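# Stack loose wooden strips onto their matching-colour rows

## Task

Take each loose wooden strip lying in the gap between the two rows and set it on the row whose colour matches it. It must lie flat and be aligned with the strips beneath it. Release every strip at the end.

## Robot and tools

ROBOT. There are two arms, left_arm and right_arm, each with a two-finger gripper. These are names only, not sides of a picture. left_arm's base is at (-0.007, +0.225, 0) m and right_arm's at (-0.044, -0.314, 0) m, both turned slightly about z. Each arm has six joints: waist, shoulder, elbow, wrist pitch, wrist yaw and wrist roll. The elbow cannot quite straighten, and reports get less accurate at long reach.

FRAME. All poses use one scene frame. The origin lies on the table surface midway between the arms. +x points out over the table, +z points up, and left_arm sits on the +y side. In the gripper's own axes, the fingers extend along +z and close along y. end_effector_position is the point between the finger pads, roughly 1 cm behind the fingertips.

ROW FORMAT. Every command is a row of 16 plain numbers, even when only one arm should move. The first 8 are for left_arm and the last 8 for right_arm. Each group is x, y, z in metres, then qw, qx, qy, qz (w first), then opening. Position and quaternion are an absolute target pose for that gripper in the scene frame; they are not offsets. opening runs from -1 (closed) to +1 (fully open, 0.094 m). To keep an arm still, resend its last reported pose and the opening you want. To hold an orientation steady, keep sending the same quaternion rather than copying the reported one, which drifts.

execute_actions. Its argument actions is a list with at most one item.
- An empty list sends nothing and returns the state with pictures.
- An action is {"rows": [...], "steps": n}. It takes 1 to 15 rows and n from 8 to 15 (default 15). Each step lasts 1/30 s and uses one row, and the last row repeats for any remaining steps.
- A wait is {"steps": n} with n up to 300. It counts from the last result, including your reply time.
- pictures (true/false) asks for camera images.
The call is refused if a target lies more than 0.6 m from the arm's last reported position along any gripper axis. On each step the target is clipped to within 70 mm and 16 degrees of the measured pose, and position wins over orientation. The result is read 8 steps before the action ends. Those last steps run while you compose your next reply. Afterwards an arm continues only to its last clipped pose, so a far target may need several actions.

move. Its target is one 16-number row of absolute poses, as above. speed is 0.002 to 0.5 m/s (default 0.25), and turning may go up to twice that in rad/s. Both grippers follow straight paths that finish together, lasting 0.5 to 10 s; longer paths stop short after 10 s. Rotations take the shorter way. The opening is applied when the move begins. Paths do not avoid objects or the other arm. The result adds a move: line with the ending (done, off_target, moving, held, fault) and any limits. limits=paced means the pose was clipped. limits=held means some steps were blocked, after which the arm may surge faster than speed. The result also gives each gripper's distance from its target.

wait takes seconds from 0 to 10 and sends nothing new. zoom_image takes camera (cam_high, cam_low, cam_left_wrist, cam_right_wrist) and region [x0, y0, x1, y1] in that camera's pixels, measured from the top-left corner and at most 504x504. cam_high and cam_low are 504x504, and the wrist cameras are 616x616 fisheye. read_manual (section "licences") returns licence text only. finished_scene takes scene, the current scene's number, and cannot be undone.

RESULTS. The state line, left_arm: ... | right_arm: ..., gives each gripper's position and quaternion. grip_measured gives the finger opening on the command scale. The last Joint positions value per arm is the opening in metres. Readings may be off by about 1 mm. Other lines:
- HELD marks steps where a row was partly or wholly withheld.
- pose unreachable names an arm whose command the clearance check changed.
- Hand target shows where the controller is driving each gripper.
- FAULT reports an arm stop.
- MOTOR HOT appears from 85 °C.
- OVER-TEMPERATURE FAULT means the arm has dropped at 100 °C.

PRACTICE. Arms often stop about 1 cm or more short, usually too low, so check the reported pose. To grip a strip, command an opening about 0.03 below grip_measured; a smaller gap grips more gently. Very thin strips receive less squeezing force. Approach slowly, because fast contact and targets set deep past a surface both press hard. Something may occasionally tug a held strip or nudge a loose one, so recheck the images.

AVOID.
- Dropping strips or knocking anything off the table, which fails the job.
- Letting the arms collide or press on each other.
- Slamming into objects.
- Holding a load for long periods, which heats the motors.
Open the grippers and lift clear before finishing.

Each tool is called after ">>>" as name([rows], argument=value, ...), one row to a line, values as JSON.

## Session

>>> execute_actions(actions=[])

>>> zoom_image(camera="cam_high", region=[100, 100, 400, 400])

Scene clock: 0.00 s of 6000.00 s.
left_arm: end_effector_position=(+0.8576, +0.6004, +0.1932) grip_measured=+1.000 end_effector_quat_wxyz=(+0.347, +0.240, +0.606, +0.675) | right_arm: end_effector_position=(+0.6980, -0.1581, +0.1247) grip_measured=+1.000 end_effector_quat_wxyz=(-0.113, -0.642, +0.680, -0.336)
Joint positions: left_arm=[ 0.16   2.472  2.049  0.586 -0.371  1.533  0.094] | right_arm=[ 0.249  2.436  2.445 -1.512  0.722 -1.182  0.094]
Joint velocities: left_arm=[-0.005 -0.005 -0.002 -0.002 -0.022 -0.022  0.   ] | right_arm=[-0.015  0.005 -0.007 -0.012 -0.037  0.007  0.   ]
Motor temperatures (°C, as the motors report them): left_arm=[32 32 32 33 33 30] | right_arm=[31 32 31 30 33 29]
Hand target (left_arm): +0.861, +0.602, +0.193; +0.349, +0.237, +0.603, +0.677
Hand target (right_arm): +0.702, -0.157, +0.127; +0.107, +0.640, -0.681, +0.338

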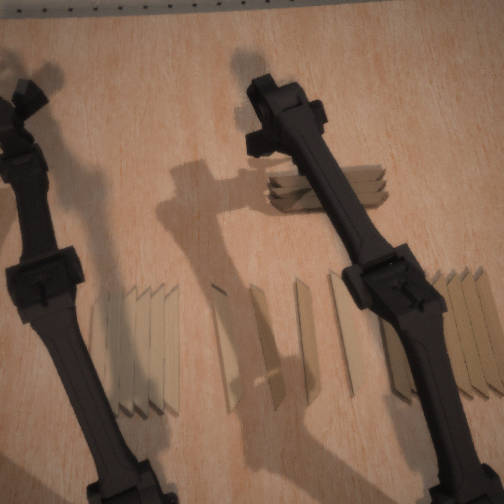

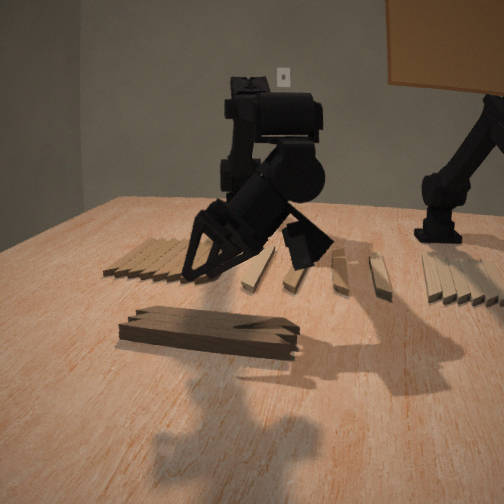

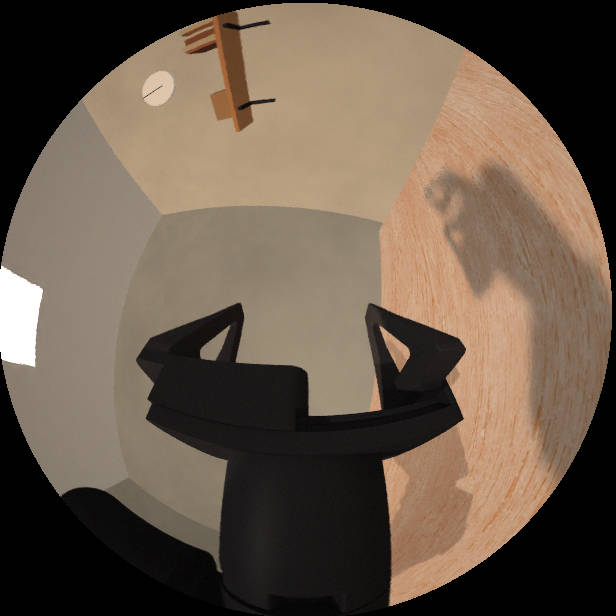

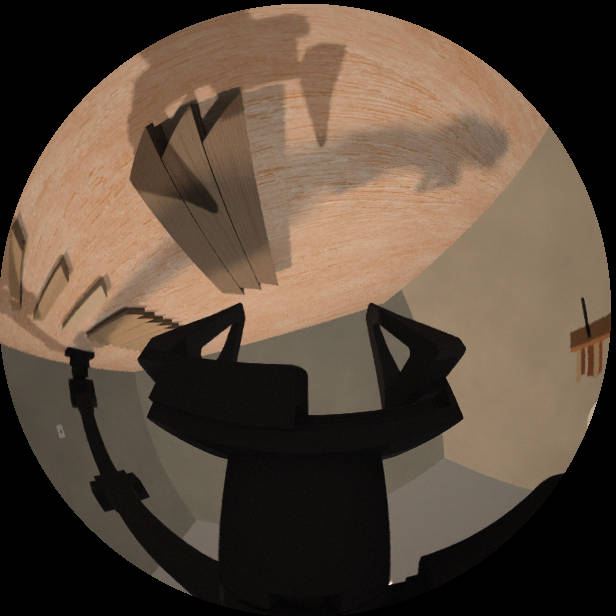

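Region (100, 100, 400, 400) of cam_high's 504x504 image, scaled by 1.680, with more detail than that image has.

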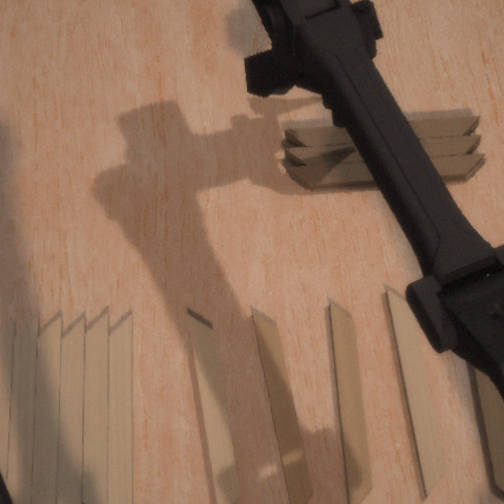

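>>> move(target=[0.35,0.5,0.25,0,0,1,0,1,0.35,-0.6,0.25,0,0,1,0,1], speed=0.4)

>>> zoom_image(camera="cam_high", region=[70, 250, 310, 430])

>>> zoom_image(camera="cam_high", region=[264, 250, 504, 430])

>>> zoom_image(camera="cam_low", region=[90, 210, 504, 380])

Scene clock: 3.43 s of 6000.00 s.
left_arm: end_effector_position=(+0.3625, +0.5020, +0.2494) grip_measured=+1.000 end_effector_quat_wxyz=(+0.017, +0.005, +1.000, +0.005) | right_arm: end_effector_position=(+0.3456, -0.6057, +0.2409) grip_measured=+1.000 end_effector_quat_wxyz=(-0.011, -0.002, +1.000, +0.005)
Joint positions: left_arm=[ 0.465  1.525  1.481 -1.495  0.013  0.657  0.094] | right_arm=[-0.749  1.628  1.581 -1.546  0.005 -0.644  0.094]
Joint velocities: left_arm=[-0.005 -0.005 -0.002  0.017  0.081 -0.022  0.   ] | right_arm=[-0.024 -0.024 -0.007 -0.007  0.007  0.037  0.   ]
Motor temperatures (°C, as the motors report them): left_arm=[32 33 33 33 33 30] | right_arm=[31 33 32 30 33 29]
Hand target (left_arm): +0.357, +0.496, +0.245; +0.006, +0.006, +1.000, -0.006
Hand target (right_arm): +0.351, -0.604, +0.251; -0.003, -0.001, +1.000, +0.002
Off the commanded pose (left_arm): 0.013 m, 2 deg.
Off the commanded pose (right_arm): 0.012 m, 1 deg.
Kept back: nothing.
move: off_target (left_arm, right_arm)
camera_calibration (this result's frames):
cam_left_wrist: T_world_to_cam=[[-0.0218907, -0.999651, -0.0147542, 0.514843], [-0.826787, 0.00980415, 0.56243, 0.157679], [-0.56209, 0.0245105, -0.826713, 0.517936], [0, 0, 0, 1]] pos_world=[0.432763, 0.500422, 0.347097]
cam_right_wrist: T_world_to_cam=[[-0.0111999, -0.999937, 0.000115428, -0.604635], [-0.802012, 0.00905196, 0.59724, 0.141726], [-0.597203, 0.00659645, -0.802063, 0.52585], [0, 0, 0, 1]] pos_world=[0.420934, -0.609348, 0.33719]

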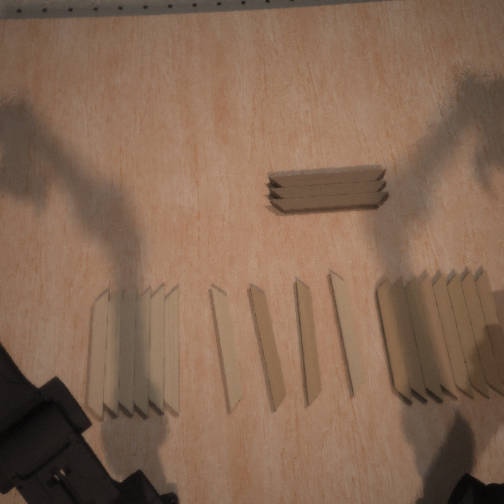

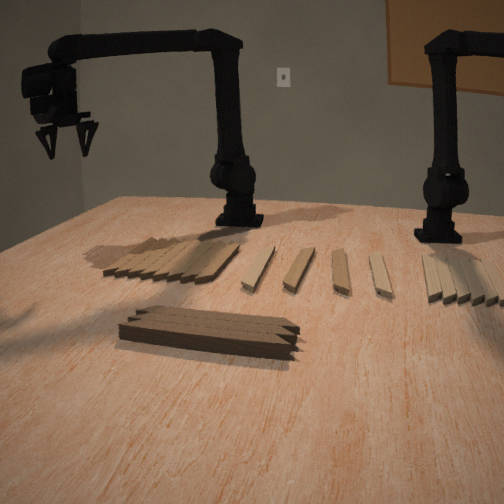

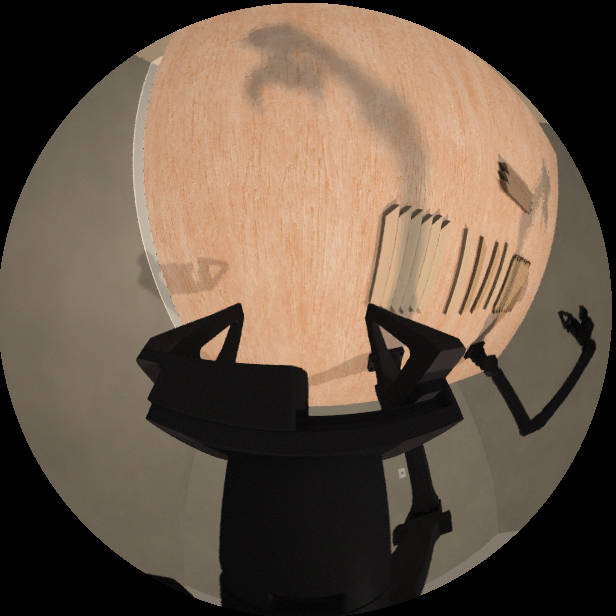

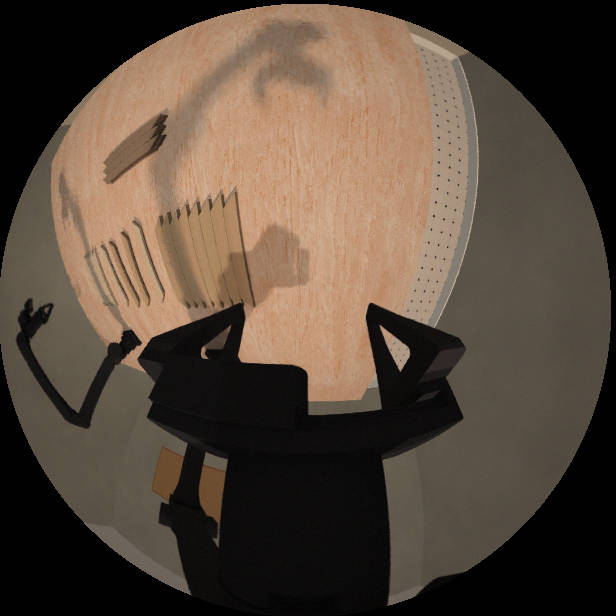

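Region (70, 250, 310, 430) of cam_high's 504x504 image, scaled by 2.100, with more detail than that image has; it fills the top 378 rows of this view, and the rest is white.

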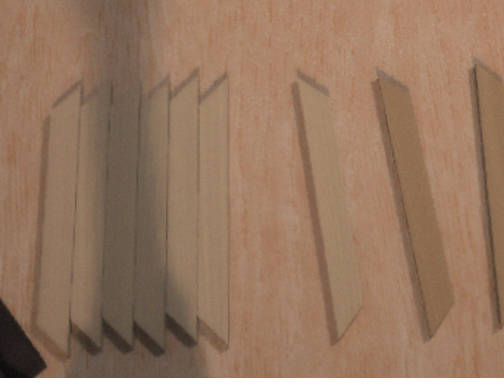

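Region (264, 250, 504, 430) of cam_high's 504x504 image, scaled by 2.100, with more detail than that image has; it fills the top 378 rows of this view, and the rest is white.

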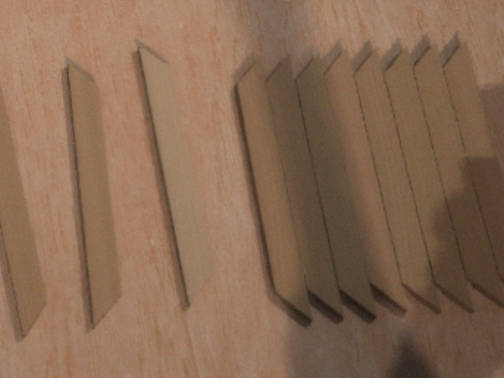

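Region (90, 210, 504, 380) of cam_low's 504x504 image, scaled by 1.217, with more detail than that image has; it fills the top 207 rows of this view, and the rest is white.

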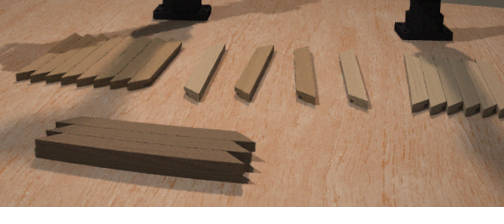

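>>> move(target=[0.359,0.049,0.08,0,-0.046,0.999,0,0.35,0.361,-0.115,0.08,0,0.017,1,0,0.35], speed=0.4)

Scene clock: 6.87 s of 6000.00 s.
left_arm: end_effector_position=(+0.3520, +0.0437, +0.0714) grip_measured=+0.352 end_effector_quat_wxyz=(-0.023, -0.037, +0.999, -0.005) | right_arm: end_effector_position=(+0.3359, -0.1197, +0.0639) grip_measured=+0.352 end_effector_quat_wxyz=(-0.023, +0.006, +1.000, -0.014)
Joint positions: left_arm=[-0.638  1.549  1.018 -1.074  0.031 -0.527  0.063] | right_arm=[ 0.366  1.629  1.093 -1.088  0.003  0.486  0.064]
Joint velocities: left_arm=[-0.005 -0.015 -0.012  0.007 -0.022 -0.051  0.   ] | right_arm=[-0.015 -0.005  0.017  0.012  0.007  0.022  0.001]
Motor temperatures (°C, as the motors report them): left_arm=[32 33 33 33 33 30] | right_arm=[31 33 32 30 33 29]
Hand target (left_arm): +0.368, +0.040, +0.080; -0.003, -0.046, +0.999, -0.015
Hand target (right_arm): +0.358, -0.113, +0.081; +0.006, +0.017, +1.000, -0.001
Off the commanded pose (left_arm): 0.012 m, 3 deg.
Off the commanded pose (right_arm): 0.030 m, 3 deg.
Kept back: nothing.
move: off_target (left_arm, right_arm)
camera_calibration (this result's frames):
cam_left_wrist: T_world_to_cam=[[0.0604998, -0.998156, 0.00489879, 0.0233823], [-0.778922, -0.0441415, 0.625566, 0.234598], [-0.624196, -0.0416624, -0.780156, 0.397471], [0, 0, 0, 1]] pos_world=[0.429418, 0.0502543, 0.163218]
cam_right_wrist: T_world_to_cam=[[-0.0265481, -0.998907, 0.0384806, -0.115961], [-0.786221, 0.0446383, 0.616331, 0.232909], [-0.617375, -0.0138918, -0.786546, 0.37827], [0, 0, 0, 1]] pos_world=[0.413573, -0.120976, 0.15844]

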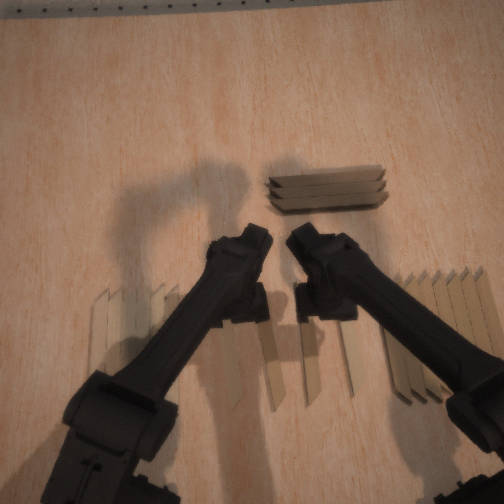

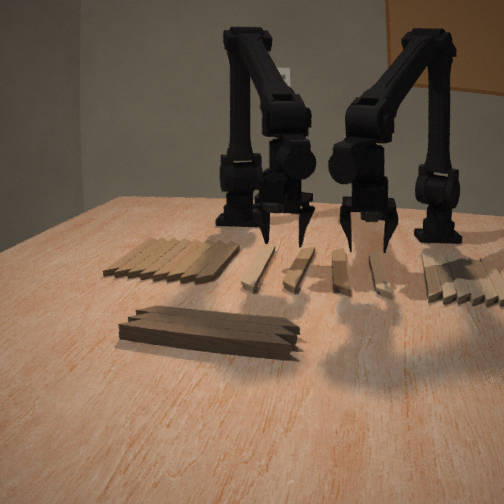

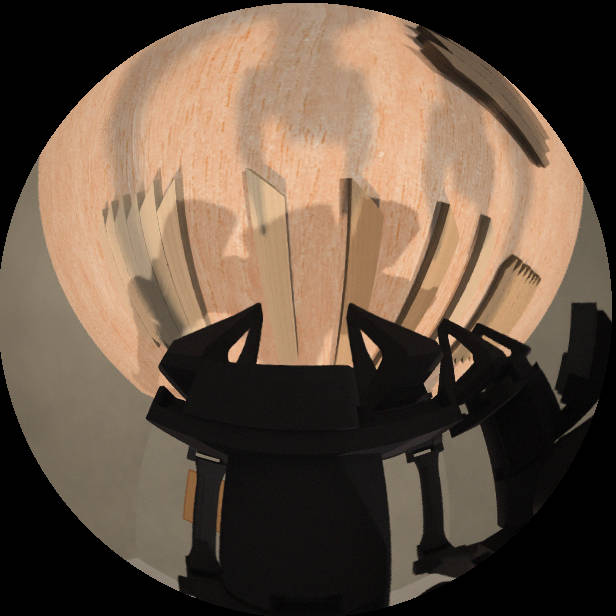

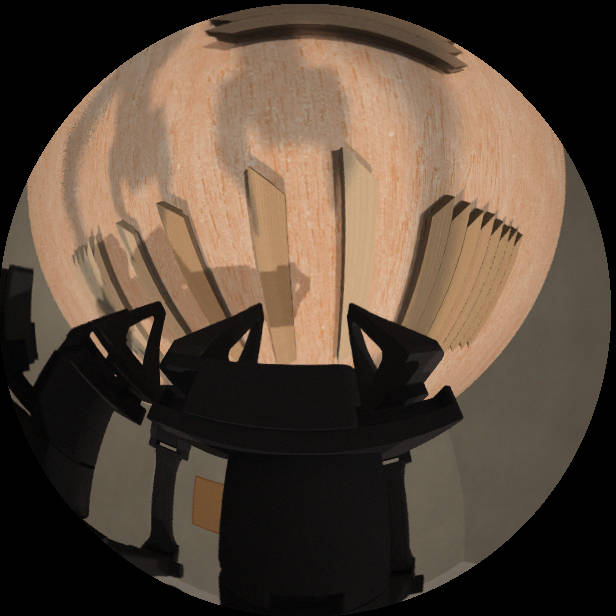

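>>> move(target=[0.325,0.07,0.045,0,-0.046,0.999,0,0.35,0.32,-0.096,0.045,0,0.017,1,0,0.35], speed=0.15)

Scene clock: 8.27 s of 6000.00 s.
left_arm: end_effector_position=(+0.3214, +0.0674, +0.0449) grip_measured=+0.352 end_effector_quat_wxyz=(-0.010, -0.042, +0.999, +0.004) | right_arm: end_effector_position=(+0.3223, -0.0990, +0.0449) grip_measured=+0.352 end_effector_quat_wxyz=(-0.004, +0.014, +1.000, -0.004)
Joint positions: left_arm=[-0.629  1.49   0.868 -0.968  0.003 -0.53   0.063] | right_arm=[ 0.424  1.628  1.033 -0.988  0.003  0.56   0.064]
Joint velocities: left_arm=[ 0.005 -0.005 -0.007 -0.007 -0.022  0.066 -0.001] | right_arm=[-0.005  0.005 -0.007 -0.007  0.007  0.037 -0.   ]
Motor temperatures (°C, as the motors report them): left_arm=[32 33 33 33 33 30] | right_arm=[31 33 33 30 33 29]
Hand target (left_arm): +0.325, +0.069, +0.045; -0.000, -0.046, +0.999, +0.001
Hand target (right_arm): +0.320, -0.096, +0.045; +0.000, +0.017, +1.000, -0.000
Off the commanded pose (left_arm): 0.004 m, 1 deg.
Off the commanded pose (right_arm): 0.004 m, 1 deg.
Kept back: nothing.
move: done
camera_calibration (this result's frames):
cam_left_wrist: T_world_to_cam=[[0.0708629, -0.997407, -0.0125962, 0.0464289], [-0.793936, -0.0640426, 0.604619, 0.235528], [-0.603858, -0.0328445, -0.796415, 0.352306], [0, 0, 0, 1]] pos_world=[0.396447, 0.0729636, 0.138762]
cam_right_wrist: T_world_to_cam=[[-0.0436302, -0.998871, 0.0187748, -0.0885097], [-0.808616, 0.0463439, 0.586509, 0.241795], [-0.586717, 0.0104079, -0.809725, 0.348751], [0, 0, 0, 1]] pos_world=[0.396276, -0.103245, 0.142239]

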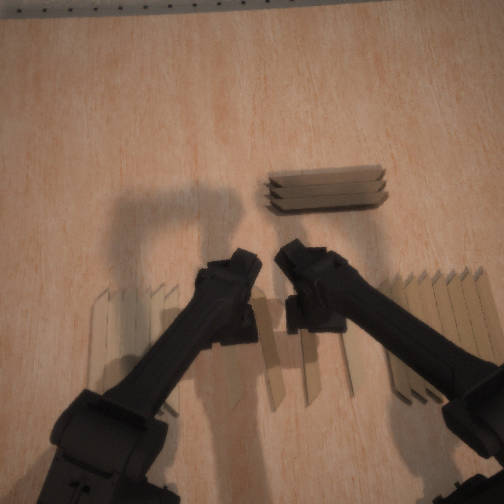

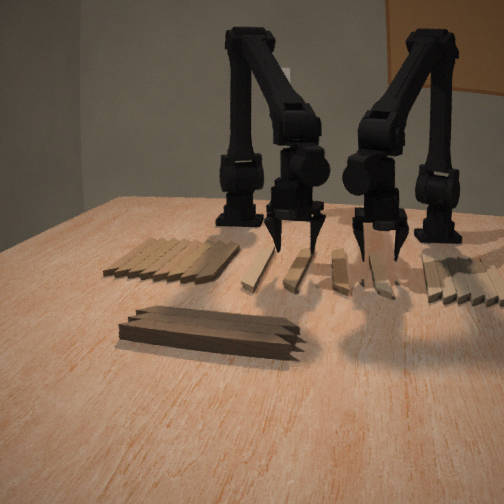

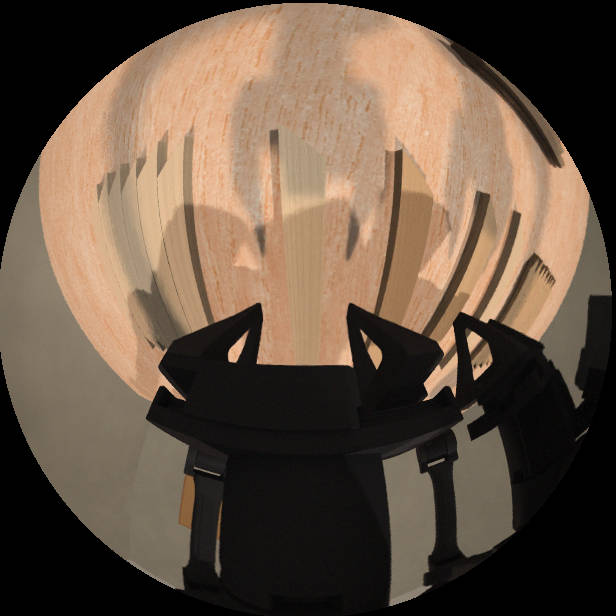

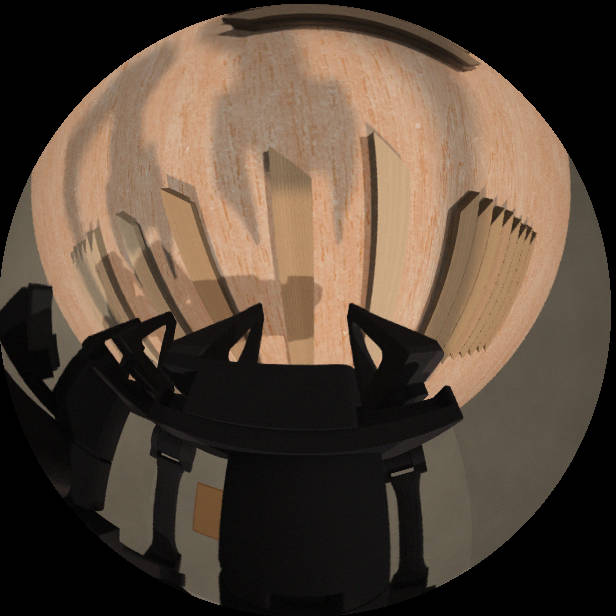

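>>> move(target=[0.325,0.07,0.014,0,-0.046,0.999,0,0.35,0.32,-0.092,0.01,0,0.01,1,0,0.35], speed=0.06)

>>> move(target=[0.325,0.07,0.014,0,-0.046,0.999,0,-0.42,0.32,-0.092,0.01,0,0.01,1,0,-0.42])

>>> zoom_image(camera="cam_low", region=[230, 190, 430, 310])

Scene clock: 9.47 s of 6000.00 s.
left_arm: end_effector_position=(+0.3247, +0.0661, +0.0217) grip_measured=+0.352 end_effector_quat_wxyz=(+0.001, -0.042, +0.999, -0.002) | right_arm: end_effector_position=(+0.3255, -0.0966, +0.0178) grip_measured=+0.352 end_effector_quat_wxyz=(+0.004, +0.015, +1.000, +0.001)
Joint positions: left_arm=[-0.628  1.527  0.834 -0.873  0.003 -0.53   0.063] | right_arm=[ 0.425  1.67   1.001 -0.893  0.003  0.562  0.064]
Joint velocities: left_arm=[ 0.005 -0.005  0.007 -0.012 -0.007  0.022 -0.   ] | right_arm=[-0.015 -0.015  0.022 -0.007 -0.007 -0.081 -0.   ]
Motor temperatures (°C, as the motors report them): left_arm=[32 33 33 33 33 30] | right_arm=[31 33 33 30 33 29]
Hand target (left_arm): +0.325, +0.070, +0.014; +0.000, -0.046, +0.999, +0.000
Hand target (right_arm): +0.320, -0.092, +0.010; +0.000, +0.010, +1.000, +0.000
Off the commanded pose (left_arm): 0.009 m, 0 deg.
Off the commanded pose (right_arm): 0.011 m, 1 deg.
Kept back: nothing.
move: off_target (right_arm)
camera_calibration (this result's frames):
cam_left_wrist: T_world_to_cam=[[0.0717686, -0.997421, -0.000539929, 0.0440639], [-0.807026, -0.058387, 0.587623, 0.256333], [-0.586139, -0.0417371, -0.809135, 0.330968], [0, 0, 0, 1]] pos_world=[0.397698, 0.0727305, 0.117195]
cam_right_wrist: T_world_to_cam=[[-0.044621, -0.998972, 0.00796348, -0.0849082], [-0.818496, 0.0411277, 0.573038, 0.263113], [-0.572777, 0.0190515, -0.81949, 0.325132], [0, 0, 0, 1]] pos_world=[0.397796, -0.101836, 0.116345]

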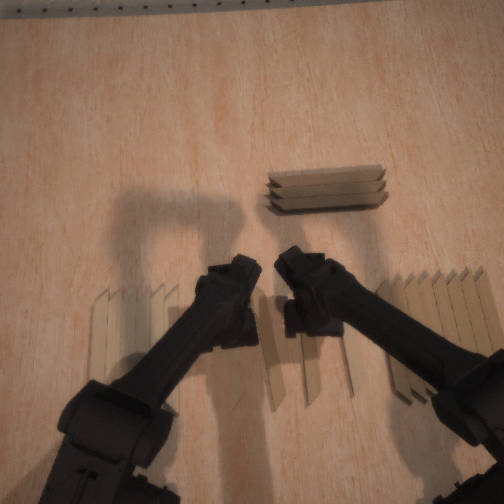

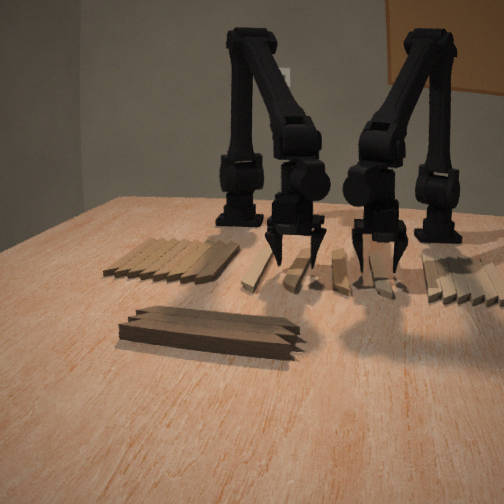

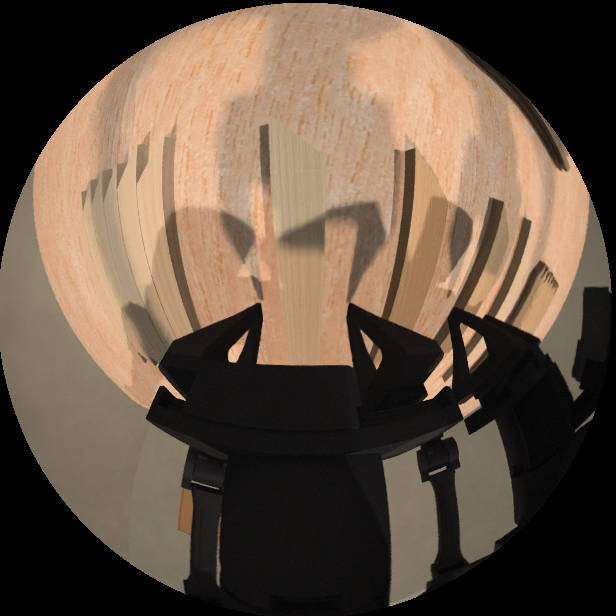

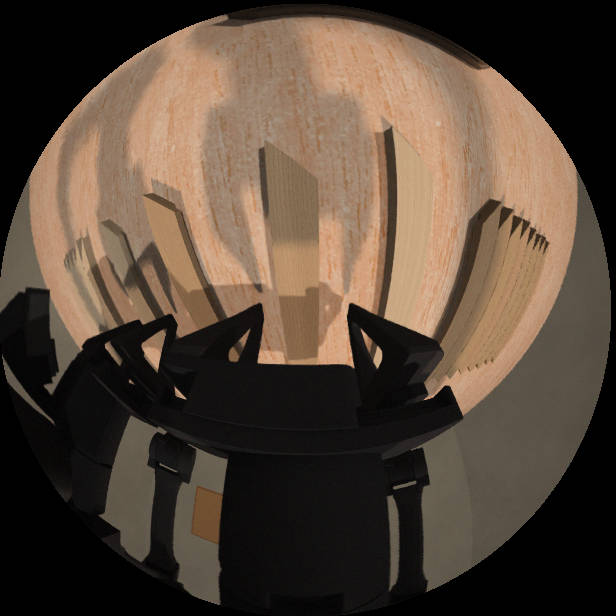

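Scene clock: 10.17 s of 6000.00 s.
left_arm: end_effector_position=(+0.3248, +0.0661, +0.0217) grip_measured=-0.414 end_effector_quat_wxyz=(+0.001, -0.042, +0.999, -0.002) | right_arm: end_effector_position=(+0.3255, -0.0966, +0.0178) grip_measured=-0.416 end_effector_quat_wxyz=(+0.004, +0.015, +1.000, +0.001)
Joint positions: left_arm=[-0.628  1.527  0.834 -0.873  0.002 -0.53   0.028] | right_arm=[ 0.425  1.67   1.001 -0.893  0.003  0.562  0.027]
Joint velocities: left_arm=[-0.005  0.015 -0.022 -0.027  0.007 -0.081  0.   ] | right_arm=[ 0.005 -0.015  0.002 -0.002 -0.037  0.007 -0.001]
Motor temperatures (°C, as the motors report them): left_arm=[32 33 33 33 33 30] | right_arm=[31 33 33 30 33 29]
Hand target (left_arm): +0.325, +0.070, +0.014; +0.000, -0.046, +0.999, +0.000
Hand target (right_arm): +0.320, -0.092, +0.010; +0.000, +0.010, +1.000, -0.000
Off the commanded pose (left_arm): 0.009 m, 0 deg.
Off the commanded pose (right_arm): 0.011 m, 1 deg.
Kept back: nothing.
move: off_target (right_arm)
camera_calibration (this result's frames):
cam_left_wrist: T_world_to_cam=[[0.0717704, -0.997421, -0.000871631, 0.0441276], [-0.807122, -0.0585906, 0.58747, 0.256407], [-0.586006, -0.0414594, -0.809245, 0.330928], [0, 0, 0, 1]] pos_world=[0.397711, 0.0727569, 0.117209]
cam_right_wrist: T_world_to_cam=[[-0.044621, -0.998972, 0.00796348, -0.0849082], [-0.818496, 0.0411277, 0.573038, 0.263113], [-0.572777, 0.0190515, -0.81949, 0.325132], [0, 0, 0, 1]] pos_world=[0.397796, -0.101836, 0.116345]

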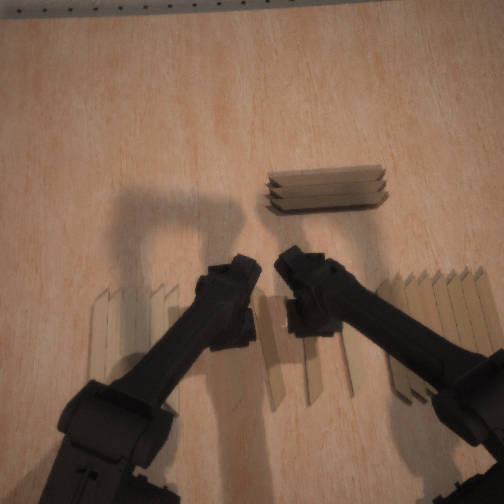

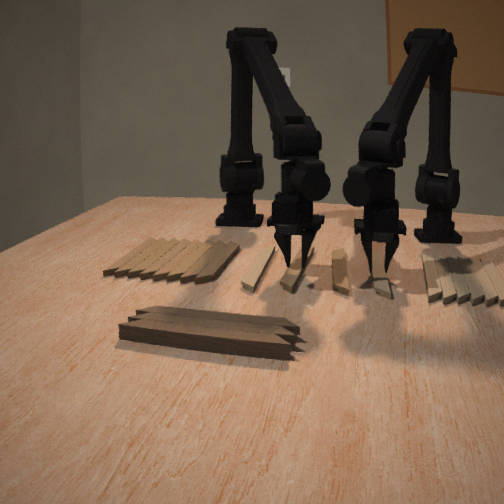

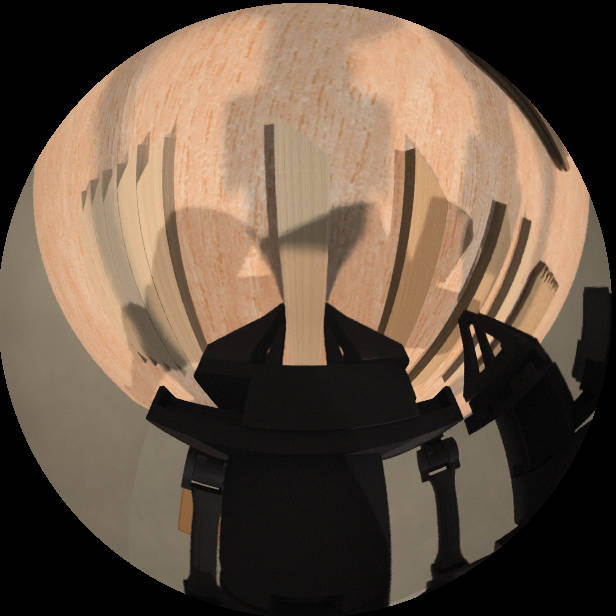

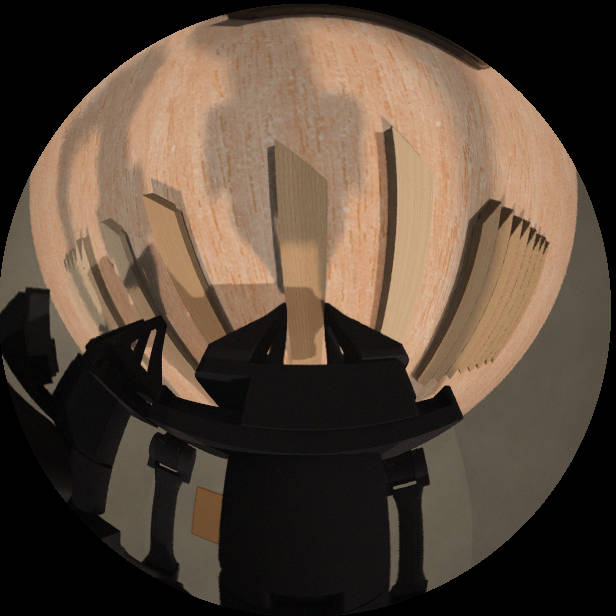

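Region (230, 190, 430, 310) of cam_low's 504x504 image, scaled by 2.520, with more detail than that image has; it fills the top 302 rows of this view, and the rest is white.

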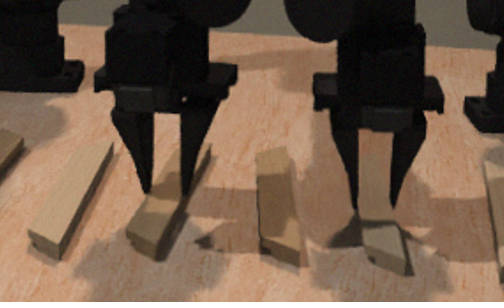

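>>> move(target=[0.325,0.067,0.012,0,-0.046,0.999,0,-0.6,0.325,-0.096,0.008,0,0.01,1,0,-0.6])

>>> move(target=[0.325,0.075,0.07,0,-0.046,0.999,0,-0.6,0.325,-0.105,0.07,0,0.01,1,0,-0.6], speed=0.15)

Scene clock: 11.10 s of 6000.00 s.
left_arm: end_effector_position=(+0.3251, +0.0660, +0.0216) grip_measured=-0.462 end_effector_quat_wxyz=(+0.002, -0.042, +0.999, -0.002) | right_arm: end_effector_position=(+0.3263, -0.0967, +0.0184) grip_measured=-0.598 end_effector_quat_wxyz=(+0.006, +0.015, +1.000, +0.001)
Joint positions: left_arm=[-0.628  1.528  0.834 -0.871  0.002 -0.53   0.025] | right_arm=[ 0.424  1.669  1.001 -0.891  0.004  0.562  0.019]
Joint velocities: left_arm=[-0.005 -0.005  0.002 -0.002 -0.051 -0.037  0.   ] | right_arm=[-0.015  0.005  0.017 -0.002 -0.11  -0.022 -0.   ]
Motor temperatures (°C, as the motors report them): left_arm=[32 33 34 33 33 30] | right_arm=[31 33 33 30 33 29]
Hand target (left_arm): +0.325, +0.067, +0.012; -0.000, -0.046, +0.999, +0.000
Hand target (right_arm): +0.325, -0.096, +0.008; -0.000, +0.010, +1.000, +0.000
Off the commanded pose (left_arm): 0.010 m, 1 deg.
Off the commanded pose (right_arm): 0.011 m, 1 deg.
Kept back: nothing.
move: off_target (right_arm)
camera_calibration (this result's frames):
cam_left_wrist: T_world_to_cam=[[0.071771, -0.997421, -0.000306428, 0.0439503], [-0.807729, -0.0583016, 0.586665, 0.256914], [-0.58517, -0.041858, -0.80983, 0.33076], [0, 0, 0, 1]] pos_world=[0.397913, 0.0726604, 0.117151]
cam_right_wrist: T_world_to_cam=[[-0.0454212, -0.998943, 0.00704794, -0.0847226], [-0.820487, 0.0413297, 0.570169, 0.26415], [-0.569858, 0.020115, -0.821497, 0.325303], [0, 0, 0, 1]] pos_world=[0.39826, -0.102094, 0.117223]

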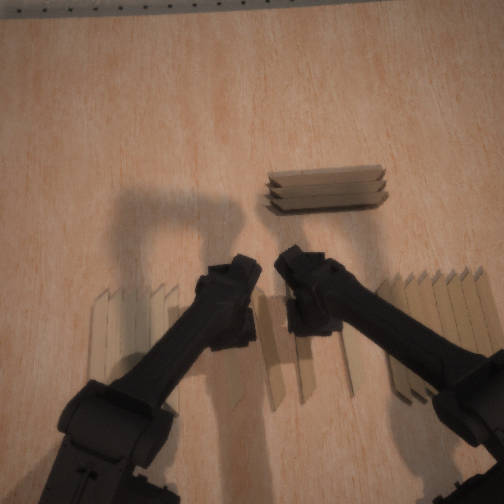

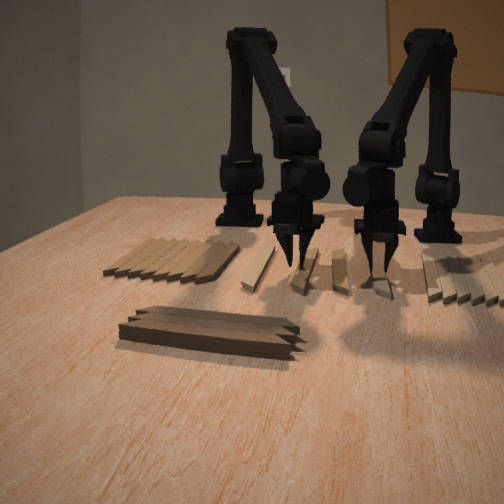

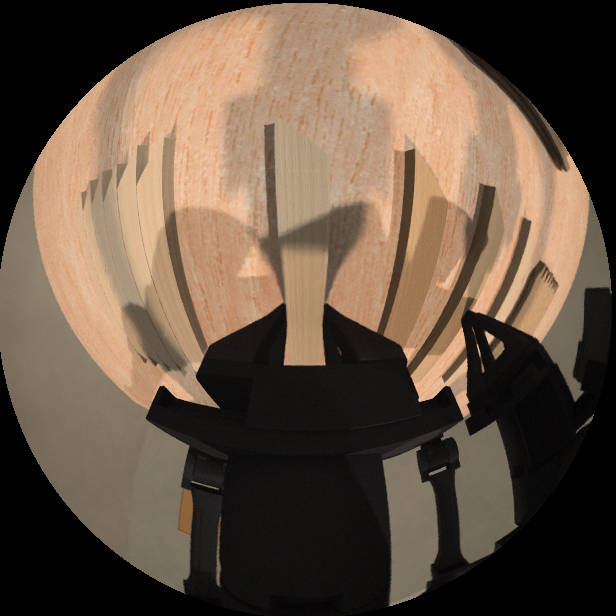

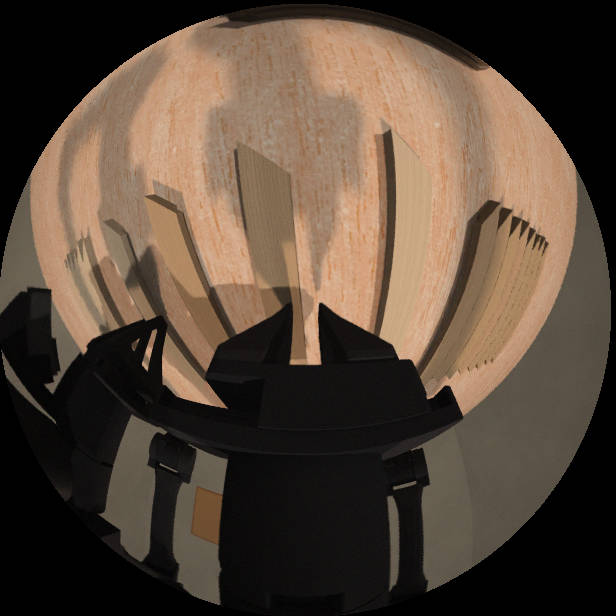

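Scene clock: 11.93 s of 6000.00 s.
left_arm: end_effector_position=(+0.3070, +0.0800, +0.0549) grip_measured=-0.462 end_effector_quat_wxyz=(-0.014, -0.047, +0.999, +0.006) | right_arm: end_effector_position=(+0.3078, -0.1089, +0.0567) grip_measured=-0.598 end_effector_quat_wxyz=(-0.011, +0.009, +1.000, -0.009)
Joint positions: left_arm=[-0.614  1.433  0.837 -1.004  0.002 -0.525  0.025] | right_arm=[ 0.421  1.579  1.009 -1.029  0.004  0.547  0.019]
Joint velocities: left_arm=[ 0.005 -0.024 -0.002  0.007 -0.022 -0.007  0.001] | right_arm=[ 0.005 -0.005 -0.017 -0.002 -0.037  0.022 -0.001]
Motor temperatures (°C, as the motors report them): left_arm=[32 33 34 33 33 30] | right_arm=[31 33 33 30 33 29]
Hand target (left_arm): +0.324, +0.076, +0.071; +0.000, -0.046, +0.999, +0.000
Hand target (right_arm): +0.325, -0.105, +0.070; +0.000, +0.010, +1.000, -0.000
Off the commanded pose (left_arm): 0.024 m, 2 deg.
Off the commanded pose (right_arm): 0.022 m, 2 deg.
Kept back: nothing.
move: off_target (left_arm, right_arm)
camera_calibration (this result's frames):
cam_left_wrist: T_world_to_cam=[[0.0813816, -0.996532, -0.0173357, 0.0571657], [-0.788232, -0.0749962, 0.610791, 0.217599], [-0.609973, -0.0360425, -0.791602, 0.353895], [0, 0, 0, 1]] pos_world=[0.382732, 0.0860418, 0.148227]
cam_right_wrist: T_world_to_cam=[[-0.0318343, -0.999079, 0.0287689, -0.1034], [-0.800594, 0.0427203, 0.597682, 0.220125], [-0.598361, -0.00400538, -0.801217, 0.351441], [0, 0, 0, 1]] pos_world=[0.383228, -0.111301, 0.152991]

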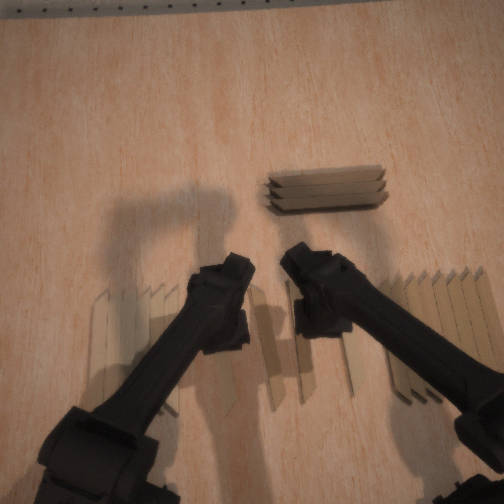

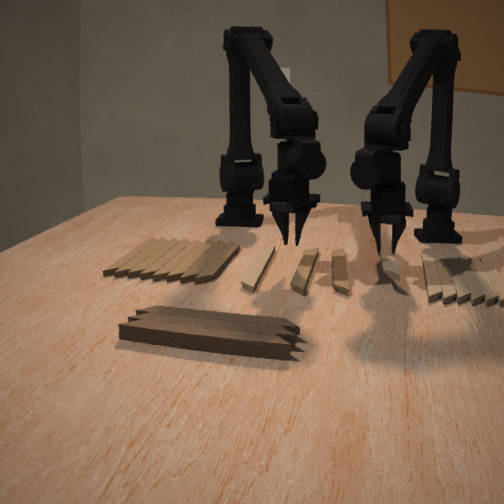

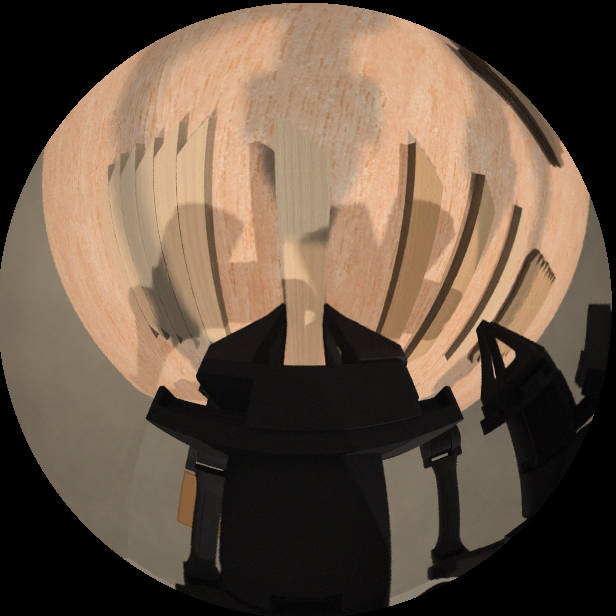

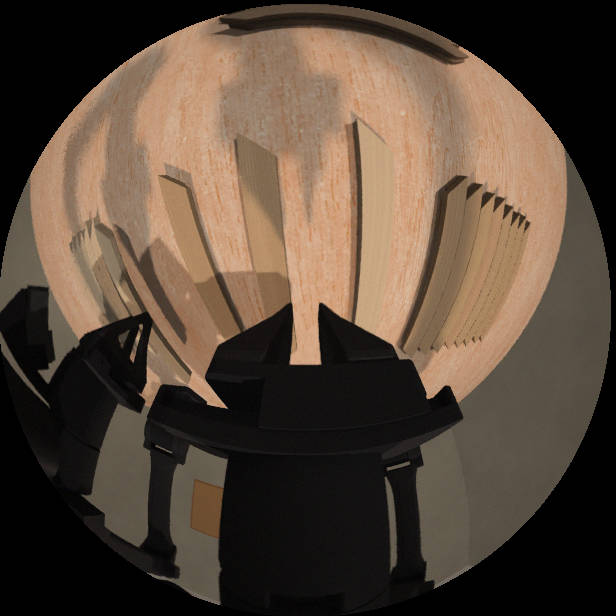

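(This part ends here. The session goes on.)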